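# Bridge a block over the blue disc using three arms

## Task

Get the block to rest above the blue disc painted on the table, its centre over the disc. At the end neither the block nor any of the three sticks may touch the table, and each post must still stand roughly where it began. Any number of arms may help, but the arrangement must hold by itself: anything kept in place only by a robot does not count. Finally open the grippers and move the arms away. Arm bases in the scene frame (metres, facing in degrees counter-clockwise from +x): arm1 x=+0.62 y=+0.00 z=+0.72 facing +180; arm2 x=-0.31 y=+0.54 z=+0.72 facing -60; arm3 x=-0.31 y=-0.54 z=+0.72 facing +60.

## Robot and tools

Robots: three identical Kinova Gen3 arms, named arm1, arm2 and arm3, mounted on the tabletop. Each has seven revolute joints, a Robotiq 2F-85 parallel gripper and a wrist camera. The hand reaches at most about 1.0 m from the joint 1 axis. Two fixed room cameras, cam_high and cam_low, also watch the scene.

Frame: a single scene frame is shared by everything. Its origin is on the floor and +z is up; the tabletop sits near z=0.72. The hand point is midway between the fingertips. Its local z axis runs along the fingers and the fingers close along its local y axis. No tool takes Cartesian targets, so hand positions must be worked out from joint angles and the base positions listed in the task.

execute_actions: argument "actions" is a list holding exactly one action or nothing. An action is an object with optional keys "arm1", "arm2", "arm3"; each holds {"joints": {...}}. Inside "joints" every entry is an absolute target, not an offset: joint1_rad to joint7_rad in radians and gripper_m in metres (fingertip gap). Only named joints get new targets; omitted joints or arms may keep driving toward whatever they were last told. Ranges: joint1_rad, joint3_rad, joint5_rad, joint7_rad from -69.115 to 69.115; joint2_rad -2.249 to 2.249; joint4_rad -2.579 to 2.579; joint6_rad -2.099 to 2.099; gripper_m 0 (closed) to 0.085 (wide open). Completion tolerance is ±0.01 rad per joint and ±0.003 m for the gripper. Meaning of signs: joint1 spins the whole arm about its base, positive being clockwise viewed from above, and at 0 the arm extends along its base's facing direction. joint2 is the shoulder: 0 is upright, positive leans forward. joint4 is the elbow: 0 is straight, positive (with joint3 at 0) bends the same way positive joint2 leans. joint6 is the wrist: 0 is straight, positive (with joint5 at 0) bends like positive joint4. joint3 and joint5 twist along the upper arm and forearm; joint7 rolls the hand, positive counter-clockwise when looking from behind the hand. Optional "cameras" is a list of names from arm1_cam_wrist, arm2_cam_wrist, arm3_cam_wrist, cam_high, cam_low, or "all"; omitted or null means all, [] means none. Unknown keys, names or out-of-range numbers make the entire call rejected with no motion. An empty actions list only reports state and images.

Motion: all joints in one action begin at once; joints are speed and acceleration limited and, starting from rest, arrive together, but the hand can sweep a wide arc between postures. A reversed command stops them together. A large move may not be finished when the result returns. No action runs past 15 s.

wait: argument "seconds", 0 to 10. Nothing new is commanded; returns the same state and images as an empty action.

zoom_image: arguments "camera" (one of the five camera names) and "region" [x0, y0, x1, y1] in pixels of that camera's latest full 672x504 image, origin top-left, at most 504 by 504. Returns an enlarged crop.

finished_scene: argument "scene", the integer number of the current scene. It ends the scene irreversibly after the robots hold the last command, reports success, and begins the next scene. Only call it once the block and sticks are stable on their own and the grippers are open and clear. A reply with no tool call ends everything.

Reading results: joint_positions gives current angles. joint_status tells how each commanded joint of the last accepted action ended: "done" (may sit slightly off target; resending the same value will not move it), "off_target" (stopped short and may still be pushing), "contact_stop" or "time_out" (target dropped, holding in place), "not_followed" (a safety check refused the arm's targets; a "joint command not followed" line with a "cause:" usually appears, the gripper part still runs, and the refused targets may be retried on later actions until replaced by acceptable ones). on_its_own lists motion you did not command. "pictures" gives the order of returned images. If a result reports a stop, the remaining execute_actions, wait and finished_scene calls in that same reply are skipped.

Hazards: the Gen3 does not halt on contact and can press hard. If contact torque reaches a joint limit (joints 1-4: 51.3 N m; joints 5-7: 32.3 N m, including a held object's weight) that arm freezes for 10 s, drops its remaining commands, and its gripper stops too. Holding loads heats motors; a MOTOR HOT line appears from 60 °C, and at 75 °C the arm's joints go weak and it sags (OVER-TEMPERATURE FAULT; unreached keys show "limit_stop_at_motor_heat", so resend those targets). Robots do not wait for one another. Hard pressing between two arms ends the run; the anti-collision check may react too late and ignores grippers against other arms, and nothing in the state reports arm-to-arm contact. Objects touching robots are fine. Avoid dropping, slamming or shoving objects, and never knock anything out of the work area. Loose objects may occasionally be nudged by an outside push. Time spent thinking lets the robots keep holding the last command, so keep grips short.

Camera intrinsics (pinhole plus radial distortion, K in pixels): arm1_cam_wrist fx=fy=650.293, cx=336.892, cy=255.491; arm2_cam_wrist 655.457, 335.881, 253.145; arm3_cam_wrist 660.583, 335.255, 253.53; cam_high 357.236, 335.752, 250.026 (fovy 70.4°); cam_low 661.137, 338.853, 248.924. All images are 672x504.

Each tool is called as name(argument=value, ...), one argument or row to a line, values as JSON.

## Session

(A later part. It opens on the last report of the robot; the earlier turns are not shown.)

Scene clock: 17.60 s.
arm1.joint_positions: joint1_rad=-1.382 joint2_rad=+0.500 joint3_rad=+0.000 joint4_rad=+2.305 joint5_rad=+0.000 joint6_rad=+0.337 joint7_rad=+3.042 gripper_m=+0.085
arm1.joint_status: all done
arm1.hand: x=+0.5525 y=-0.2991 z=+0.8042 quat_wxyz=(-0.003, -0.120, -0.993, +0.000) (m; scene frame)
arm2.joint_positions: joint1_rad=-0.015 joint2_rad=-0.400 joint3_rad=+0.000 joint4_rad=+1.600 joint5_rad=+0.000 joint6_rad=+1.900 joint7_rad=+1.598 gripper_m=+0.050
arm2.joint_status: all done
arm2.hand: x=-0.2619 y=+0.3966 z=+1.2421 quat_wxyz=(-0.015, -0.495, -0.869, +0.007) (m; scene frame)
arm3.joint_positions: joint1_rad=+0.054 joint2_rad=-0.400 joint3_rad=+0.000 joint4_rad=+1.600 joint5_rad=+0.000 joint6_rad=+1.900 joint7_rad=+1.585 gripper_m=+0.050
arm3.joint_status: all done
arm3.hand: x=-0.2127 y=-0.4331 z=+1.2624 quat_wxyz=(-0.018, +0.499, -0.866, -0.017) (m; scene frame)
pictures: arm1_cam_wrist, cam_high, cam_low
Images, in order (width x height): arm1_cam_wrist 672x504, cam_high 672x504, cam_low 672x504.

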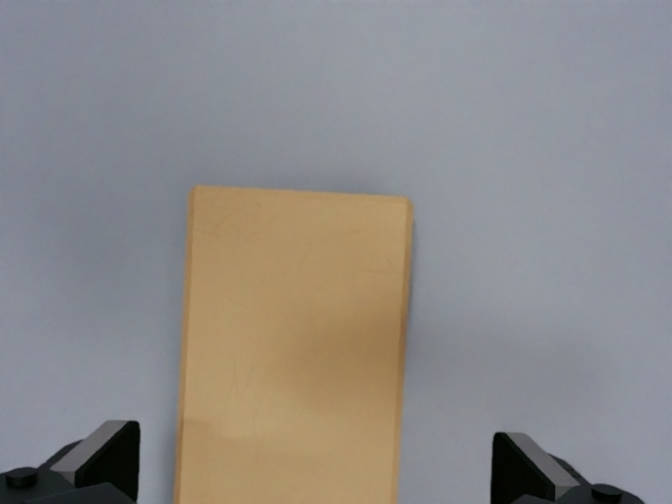

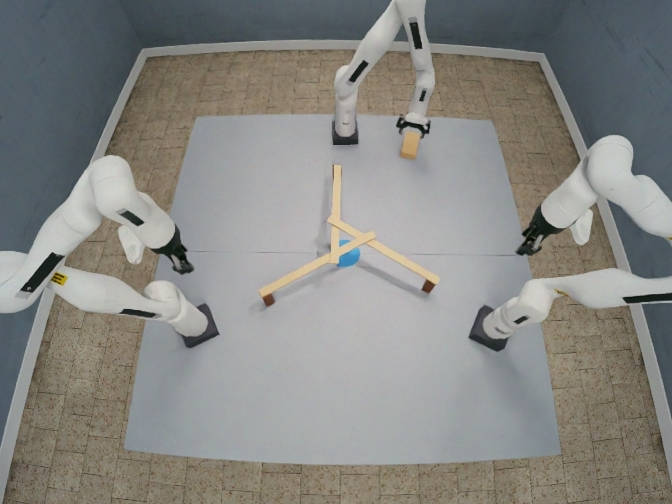

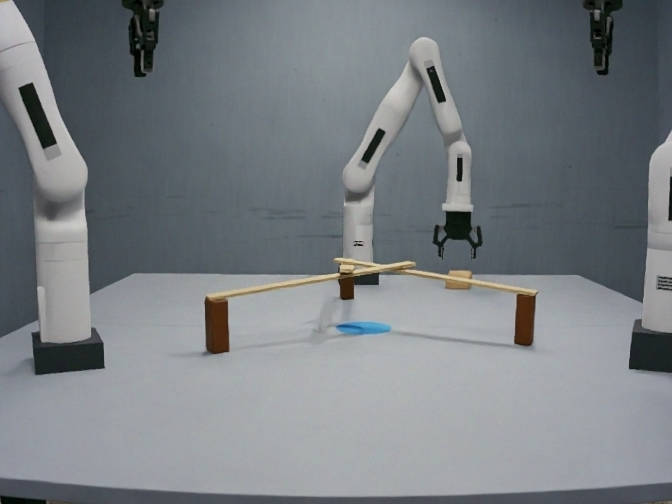

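execute_actions(
  actions=[
    {"arm1":{"joints":{"joint1_rad":-1.372,"joint2_rad":0.692,"joint4_rad":2.3045,"joint6_rad":0.1451,"joint7_rad":3.032}}},
  ],
  cameras=["arm1_cam_wrist","cam_high"],
)

zoom_image(
  camera="cam_high",
  region=[240, 150, 460, 320],
)

Scene clock: 19.03 s.
arm1.joint_positions: joint1_rad=-1.372 joint2_rad=+0.692 joint3_rad=+0.000 joint4_rad=+2.305 joint5_rad=+0.000 joint6_rad=+0.145 joint7_rad=+3.032 gripper_m=+0.085
arm1.joint_status: all done
arm1.hand: x=+0.5486 y=-0.3068 z=+0.7447 quat_wxyz=(-0.003, -0.129, -0.992, +0.000) (m; scene frame)
arm2.joint_positions: joint1_rad=-0.015 joint2_rad=-0.400 joint3_rad=+0.000 joint4_rad=+1.600 joint5_rad=+0.000 joint6_rad=+1.900 joint7_rad=+1.598 gripper_m=+0.050
arm2.joint_status: not commanded
arm2.hand: x=-0.2619 y=+0.3966 z=+1.2421 quat_wxyz=(-0.015, -0.495, -0.869, +0.007) (m; scene frame)
arm3.joint_positions: joint1_rad=+0.054 joint2_rad=-0.400 joint3_rad=+0.000 joint4_rad=+1.600 joint5_rad=+0.000 joint6_rad=+1.900 joint7_rad=+1.585 gripper_m=+0.050
arm3.joint_status: not commanded
arm3.hand: x=-0.2127 y=-0.4331 z=+1.2624 quat_wxyz=(-0.018, +0.499, -0.866, -0.017) (m; scene frame)
pictures: arm1_cam_wrist, cam_high
Images, in order (width x height): arm1_cam_wrist 672x504, cam_high 672x504.

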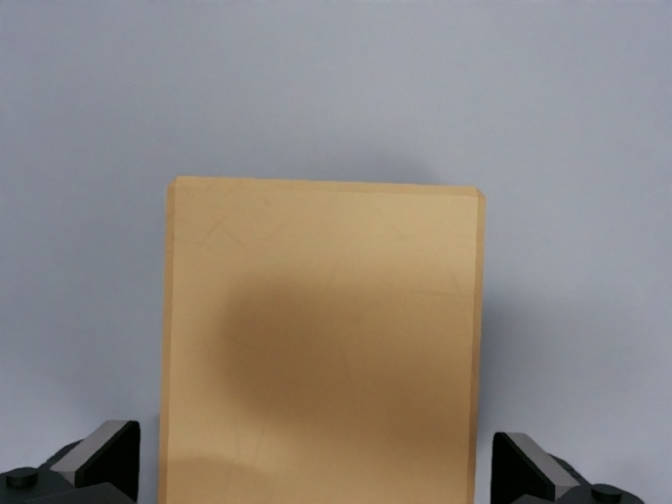

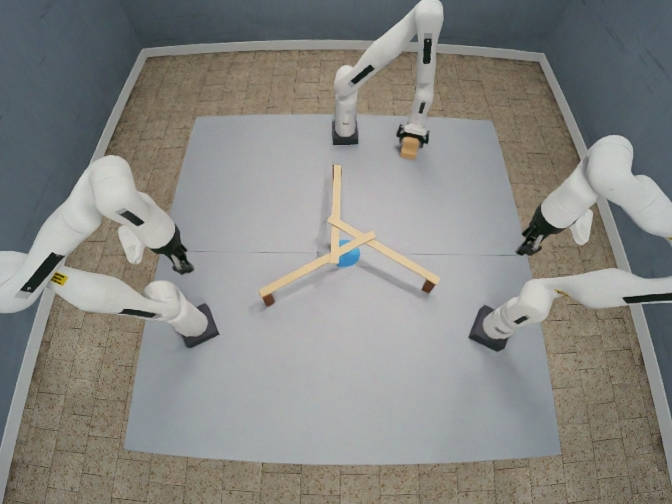

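Region (240, 150, 460, 320) of cam_high's 672x504 image, scaled by 2.291, with more detail than that image has; it fills the top 389 rows of this view, and the rest is white.

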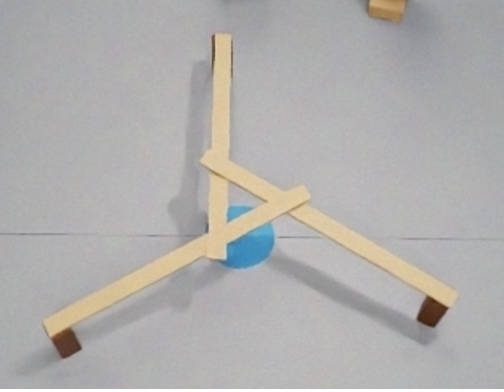

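execute_actions(
  actions=[
    {"arm1":{"joints":{"gripper_m":0.05}}},
  ],
  cameras=[],
)

execute_actions(
  actions=[
    {"arm1":{"joints":{"joint2_rad":0.2,"joint4_rad":2.13,"joint6_rad":0.81}}},
  ],
  cameras=["cam_low"],
)

execute_actions(
  actions=[
    {"arm1":{"joints":{"joint1_rad":0.014,"joint2_rad":0.852,"joint4_rad":1.022,"joint6_rad":1.262,"joint7_rad":1.535}}},
  ],
  cameras=["arm1_cam_wrist","cam_low","cam_high"],
)

zoom_image(
  camera="cam_low",
  region=[300, 210, 430, 300],
)

Scene clock: 20.00 s.
arm1.joint_positions: joint1_rad=-1.372 joint2_rad=+0.689 joint3_rad=+0.000 joint4_rad=+2.305 joint5_rad=+0.000 joint6_rad=+0.147 joint7_rad=+3.032 gripper_m=+0.067
arm1.joint_status: gripper_m off_target (ended at +0.067, target +0.050)
arm1.hand: x=+0.5486 y=-0.3067 z=+0.7455 quat_wxyz=(-0.003, -0.129, -0.992, +0.000) (m; scene frame)
arm2.joint_positions: joint1_rad=-0.015 joint2_rad=-0.400 joint3_rad=+0.000 joint4_rad=+1.600 joint5_rad=+0.000 joint6_rad=+1.900 joint7_rad=+1.598 gripper_m=+0.050
arm2.joint_status: not commanded
arm2.hand: x=-0.2619 y=+0.3966 z=+1.2421 quat_wxyz=(-0.015, -0.495, -0.869, +0.007) (m; scene frame)
arm3.joint_positions: joint1_rad=+0.054 joint2_rad=-0.400 joint3_rad=+0.000 joint4_rad=+1.600 joint5_rad=+0.000 joint6_rad=+1.900 joint7_rad=+1.585 gripper_m=+0.050
arm3.joint_status: not commanded
arm3.hand: x=-0.2127 y=-0.4331 z=+1.2624 quat_wxyz=(-0.018, +0.499, -0.866, -0.017) (m; scene frame)
pictures: none
No camera images: the call's "cameras" was empty. Leave "cameras" out to get every camera's image.

Scene clock: 21.70 s.
arm1.joint_positions: joint1_rad=-1.372 joint2_rad=+0.201 joint3_rad=+0.000 joint4_rad=+2.131 joint5_rad=+0.000 joint6_rad=+0.810 joint7_rad=+3.032 gripper_m=+0.067
arm1.joint_status: all done
arm1.hand: x=+0.5480 y=-0.3044 z=+0.9271 quat_wxyz=(-0.003, -0.129, -0.992, -0.001) (m; scene frame)
arm2.joint_positions: joint1_rad=-0.015 joint2_rad=-0.400 joint3_rad=+0.000 joint4_rad=+1.600 joint5_rad=+0.000 joint6_rad=+1.900 joint7_rad=+1.598 gripper_m=+0.050
arm2.joint_status: not commanded
arm2.hand: x=-0.2619 y=+0.3966 z=+1.2421 quat_wxyz=(-0.015, -0.495, -0.869, +0.007) (m; scene frame)
arm3.joint_positions: joint1_rad=+0.054 joint2_rad=-0.400 joint3_rad=+0.000 joint4_rad=+1.600 joint5_rad=+0.000 joint6_rad=+1.900 joint7_rad=+1.585 gripper_m=+0.050
arm3.joint_status: not commanded
arm3.hand: x=-0.2127 y=-0.4331 z=+1.2624 quat_wxyz=(-0.018, +0.499, -0.866, -0.017) (m; scene frame)
pictures: cam_low
Images, in order (width x height): cam_low 672x504.

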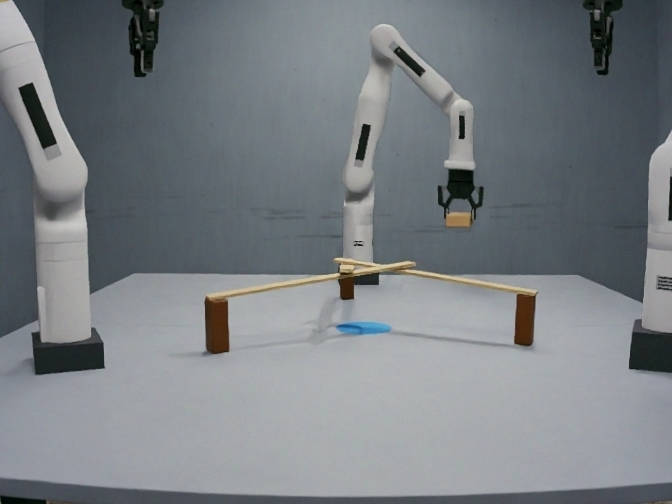

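Scene clock: 24.33 s.
arm1.joint_positions: joint1_rad=+0.014 joint2_rad=+0.854 joint3_rad=+0.000 joint4_rad=+1.023 joint5_rad=+0.000 joint6_rad=+1.262 joint7_rad=+1.535 gripper_m=+0.067
arm1.joint_status: all done
arm1.hand: x=+0.0009 y=+0.0031 z=+0.9106 quat_wxyz=(+0.000, -1.000, +0.000, -0.001) (m; scene frame)
arm2.joint_positions: joint1_rad=-0.015 joint2_rad=-0.400 joint3_rad=+0.000 joint4_rad=+1.600 joint5_rad=+0.000 joint6_rad=+1.900 joint7_rad=+1.598 gripper_m=+0.050
arm2.joint_status: not commanded
arm2.hand: x=-0.2619 y=+0.3966 z=+1.2421 quat_wxyz=(-0.015, -0.495, -0.869, +0.007) (m; scene frame)
arm3.joint_positions: joint1_rad=+0.054 joint2_rad=-0.400 joint3_rad=+0.000 joint4_rad=+1.600 joint5_rad=+0.000 joint6_rad=+1.900 joint7_rad=+1.585 gripper_m=+0.050
arm3.joint_status: not commanded
arm3.hand: x=-0.2127 y=-0.4331 z=+1.2624 quat_wxyz=(-0.018, +0.499, -0.866, -0.017) (m; scene frame)
pictures: arm1_cam_wrist, cam_high, cam_low
Images, in order (width x height): arm1_cam_wrist 672x504, cam_high 672x504, cam_low 672x504.

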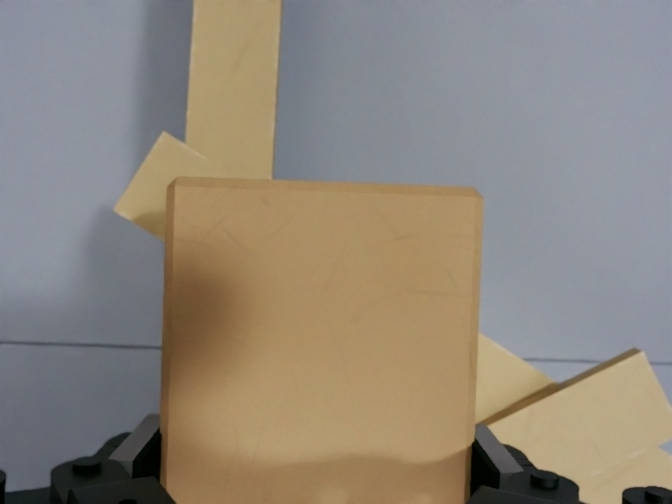

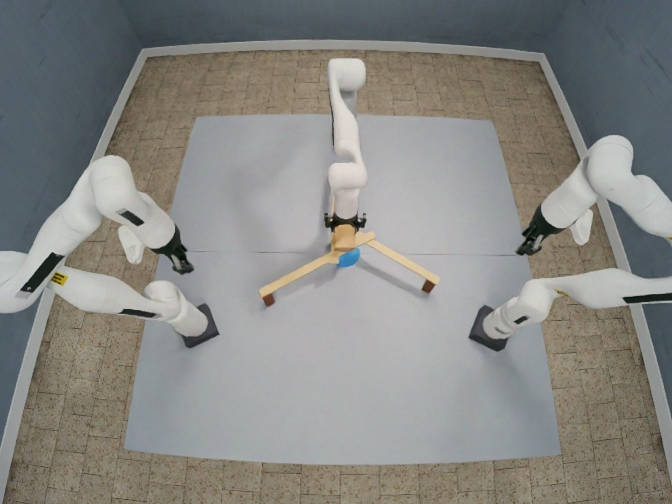

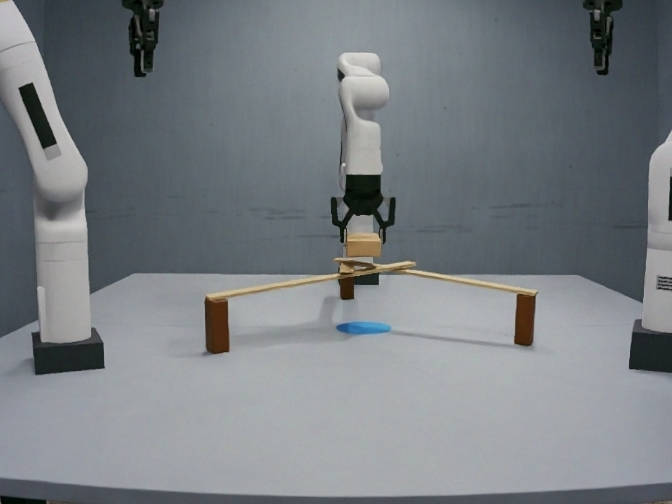

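Region (300, 210, 430, 300) of cam_low's 672x504 image, scaled by 3.877, with more detail than that image has; it fills the top 349 rows of this view, and the rest is white.

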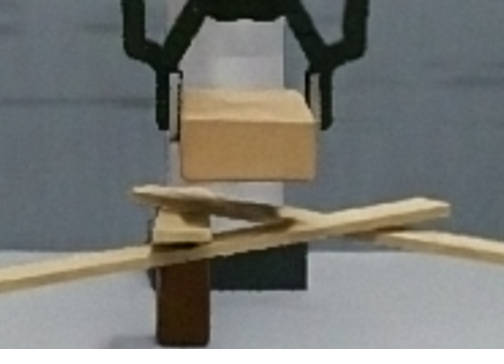

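execute_actions(
  actions=[
    {"arm1":{"joints":{"joint2_rad":0.8715,"joint4_rad":1.0565,"joint6_rad":1.21}}},
  ],
  cameras=["arm1_cam_wrist","cam_low"],
)

zoom_image(
  camera="cam_low",
  region=[300, 210, 430, 300],
)

Scene clock: 25.27 s.
arm1.joint_positions: joint1_rad=+0.014 joint2_rad=+0.874 joint3_rad=+0.000 joint4_rad=+1.057 joint5_rad=+0.000 joint6_rad=+1.210 joint7_rad=+1.535 gripper_m=+0.067
arm1.joint_status: all done
arm1.hand: x=+0.0019 y=+0.0032 z=+0.8882 quat_wxyz=(+0.000, -1.000, +0.000, -0.002) (m; scene frame)
arm2.joint_positions: joint1_rad=-0.015 joint2_rad=-0.400 joint3_rad=+0.000 joint4_rad=+1.600 joint5_rad=+0.000 joint6_rad=+1.900 joint7_rad=+1.598 gripper_m=+0.050
arm2.joint_status: not commanded
arm2.hand: x=-0.2619 y=+0.3966 z=+1.2421 quat_wxyz=(-0.015, -0.495, -0.869, +0.007) (m; scene frame)
arm3.joint_positions: joint1_rad=+0.054 joint2_rad=-0.400 joint3_rad=+0.000 joint4_rad=+1.600 joint5_rad=+0.000 joint6_rad=+1.900 joint7_rad=+1.585 gripper_m=+0.050
arm3.joint_status: not commanded
arm3.hand: x=-0.2127 y=-0.4331 z=+1.2624 quat_wxyz=(-0.018, +0.499, -0.866, -0.017) (m; scene frame)
pictures: arm1_cam_wrist, cam_low
Images, in order (width x height): arm1_cam_wrist 672x504, cam_low 672x504.

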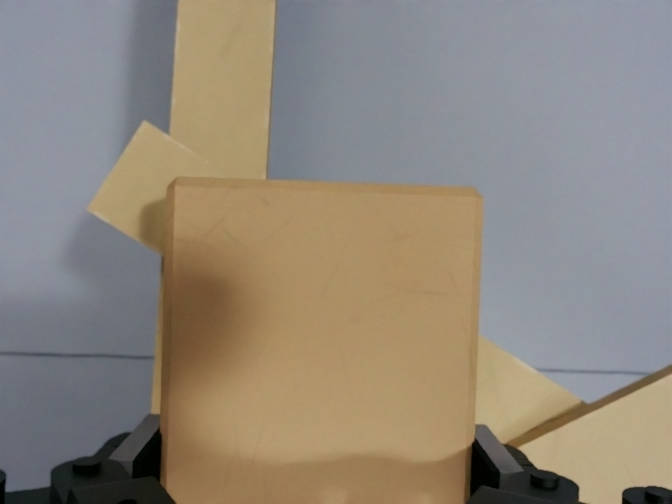

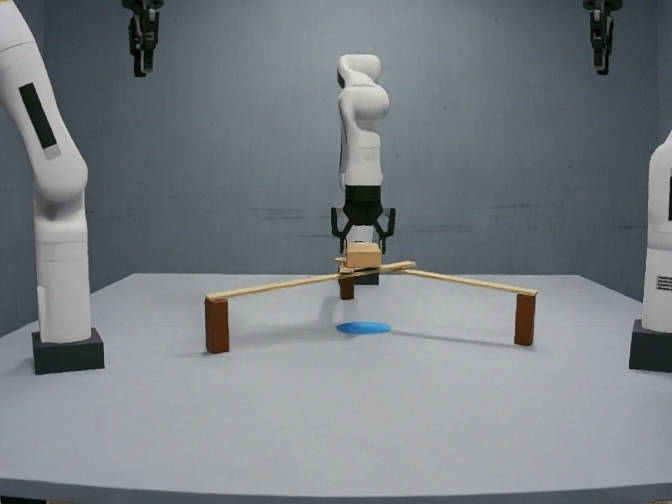

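Region (300, 210, 430, 300) of cam_low's 672x504 image, scaled by 3.877, with more detail than that image has; it fills the top 349 rows of this view, and the rest is white.

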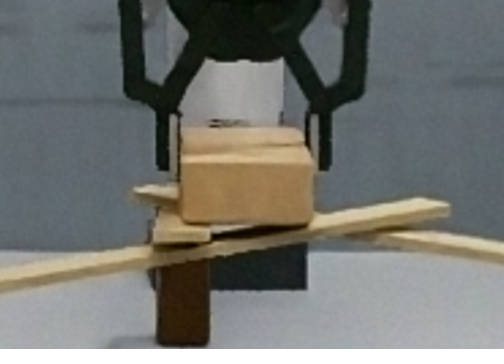

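execute_actions(
  actions=[
    {"arm1":{"joints":{"joint2_rad":0.876,"joint6_rad":1.204}}},
  ],
  cameras=["cam_low"],
)

execute_actions(
  actions=[
    {"arm1":{"joints":{"gripper_m":0.085}}},
  ],
  cameras=["cam_low"],
)

execute_actions(
  actions=[
    {"arm1":{"joints":{"joint2_rad":0.62,"joint6_rad":1.46}}},
  ],
  cameras=["arm1_cam_wrist","cam_low","cam_high"],
)

Scene clock: 25.87 s.
arm1.joint_positions: joint1_rad=+0.014 joint2_rad=+0.877 joint3_rad=+0.000 joint4_rad=+1.057 joint5_rad=+0.000 joint6_rad=+1.204 joint7_rad=+1.535 gripper_m=+0.067
arm1.joint_status: all done
arm1.hand: x=+0.0002 y=+0.0032 z=+0.8864 quat_wxyz=(+0.000, -1.000, +0.000, -0.001) (m; scene frame)
arm2.joint_positions: joint1_rad=-0.015 joint2_rad=-0.400 joint3_rad=+0.000 joint4_rad=+1.600 joint5_rad=+0.000 joint6_rad=+1.900 joint7_rad=+1.598 gripper_m=+0.050
arm2.joint_status: not commanded
arm2.hand: x=-0.2619 y=+0.3966 z=+1.2421 quat_wxyz=(-0.015, -0.495, -0.869, +0.007) (m; scene frame)
arm3.joint_positions: joint1_rad=+0.054 joint2_rad=-0.400 joint3_rad=+0.000 joint4_rad=+1.600 joint5_rad=+0.000 joint6_rad=+1.900 joint7_rad=+1.585 gripper_m=+0.050
arm3.joint_status: not commanded
arm3.hand: x=-0.2127 y=-0.4331 z=+1.2624 quat_wxyz=(-0.018, +0.499, -0.866, -0.017) (m; scene frame)
pictures: cam_low
Images, in order (width x height): cam_low 672x504.

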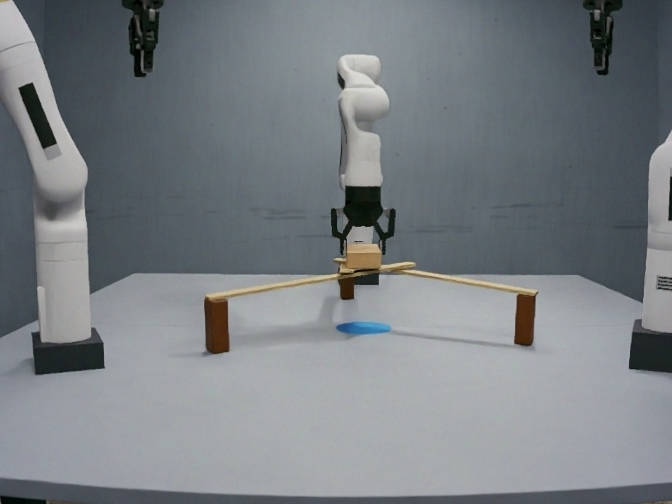

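Scene clock: 26.77 s.
arm1.joint_positions: joint1_rad=+0.014 joint2_rad=+0.876 joint3_rad=+0.000 joint4_rad=+1.056 joint5_rad=+0.000 joint6_rad=+1.204 joint7_rad=+1.535 gripper_m=+0.085
arm1.joint_status: all done
arm1.hand: x=+0.0000 y=+0.0032 z=+0.8869 quat_wxyz=(+0.000, -1.000, +0.000, +0.000) (m; scene frame)
arm2.joint_positions: joint1_rad=-0.015 joint2_rad=-0.400 joint3_rad=+0.000 joint4_rad=+1.600 joint5_rad=+0.000 joint6_rad=+1.900 joint7_rad=+1.598 gripper_m=+0.050
arm2.joint_status: not commanded
arm2.hand: x=-0.2619 y=+0.3966 z=+1.2421 quat_wxyz=(-0.015, -0.495, -0.869, +0.007) (m; scene frame)
arm3.joint_positions: joint1_rad=+0.054 joint2_rad=-0.400 joint3_rad=+0.000 joint4_rad=+1.600 joint5_rad=+0.000 joint6_rad=+1.900 joint7_rad=+1.585 gripper_m=+0.050
arm3.joint_status: not commanded
arm3.hand: x=-0.2127 y=-0.4331 z=+1.2624 quat_wxyz=(-0.018, +0.499, -0.866, -0.017) (m; scene frame)
pictures: cam_low
Images, in order (width x height): cam_low 672x504.

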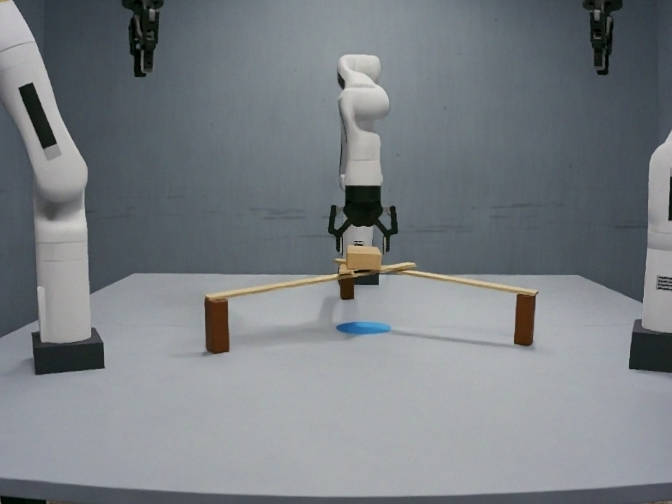

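Scene clock: 28.07 s.
arm1.joint_positions: joint1_rad=+0.014 joint2_rad=+0.620 joint3_rad=+0.000 joint4_rad=+1.056 joint5_rad=+0.000 joint6_rad=+1.460 joint7_rad=+1.535 gripper_m=+0.085
arm1.joint_status: all done
arm1.hand: x=+0.0593 y=+0.0053 z=+1.0383 quat_wxyz=(+0.000, -1.000, +0.000, +0.000) (m; scene frame)
arm2.joint_positions: joint1_rad=-0.015 joint2_rad=-0.400 joint3_rad=+0.000 joint4_rad=+1.600 joint5_rad=+0.000 joint6_rad=+1.900 joint7_rad=+1.598 gripper_m=+0.050
arm2.joint_status: not commanded
arm2.hand: x=-0.2619 y=+0.3966 z=+1.2421 quat_wxyz=(-0.015, -0.495, -0.869, +0.007) (m; scene frame)
arm3.joint_positions: joint1_rad=+0.054 joint2_rad=-0.400 joint3_rad=+0.000 joint4_rad=+1.600 joint5_rad=+0.000 joint6_rad=+1.900 joint7_rad=+1.585 gripper_m=+0.050
arm3.joint_status: not commanded
arm3.hand: x=-0.2127 y=-0.4331 z=+1.2624 quat_wxyz=(-0.018, +0.499, -0.866, -0.017) (m; scene frame)
pictures: arm1_cam_wrist, cam_high, cam_low
Images, in order (width x height): arm1_cam_wrist 672x504, cam_high 672x504, cam_low 672x504.

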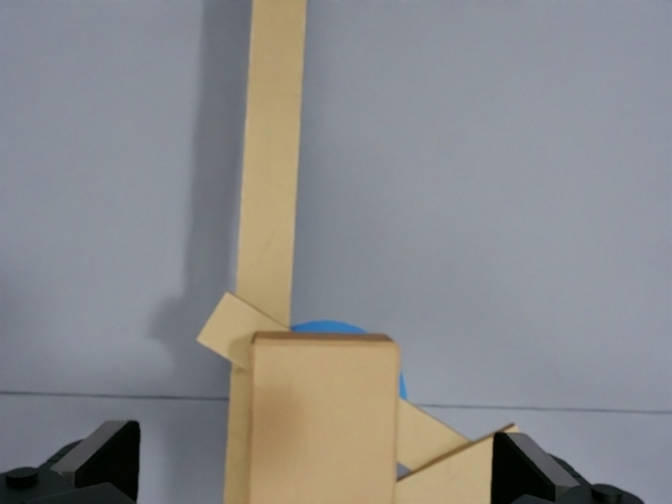

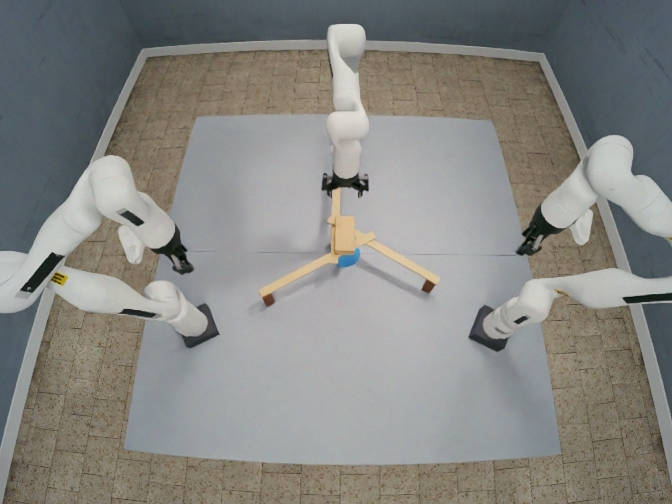

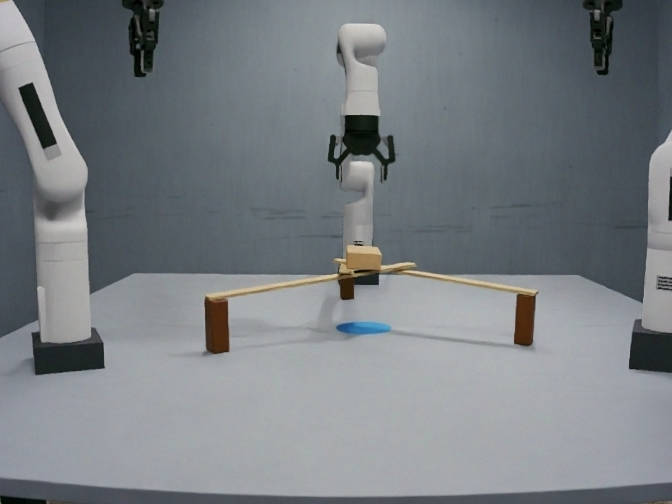

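finished_scene(
  scene=2,
)

The scene is finished: the task was done.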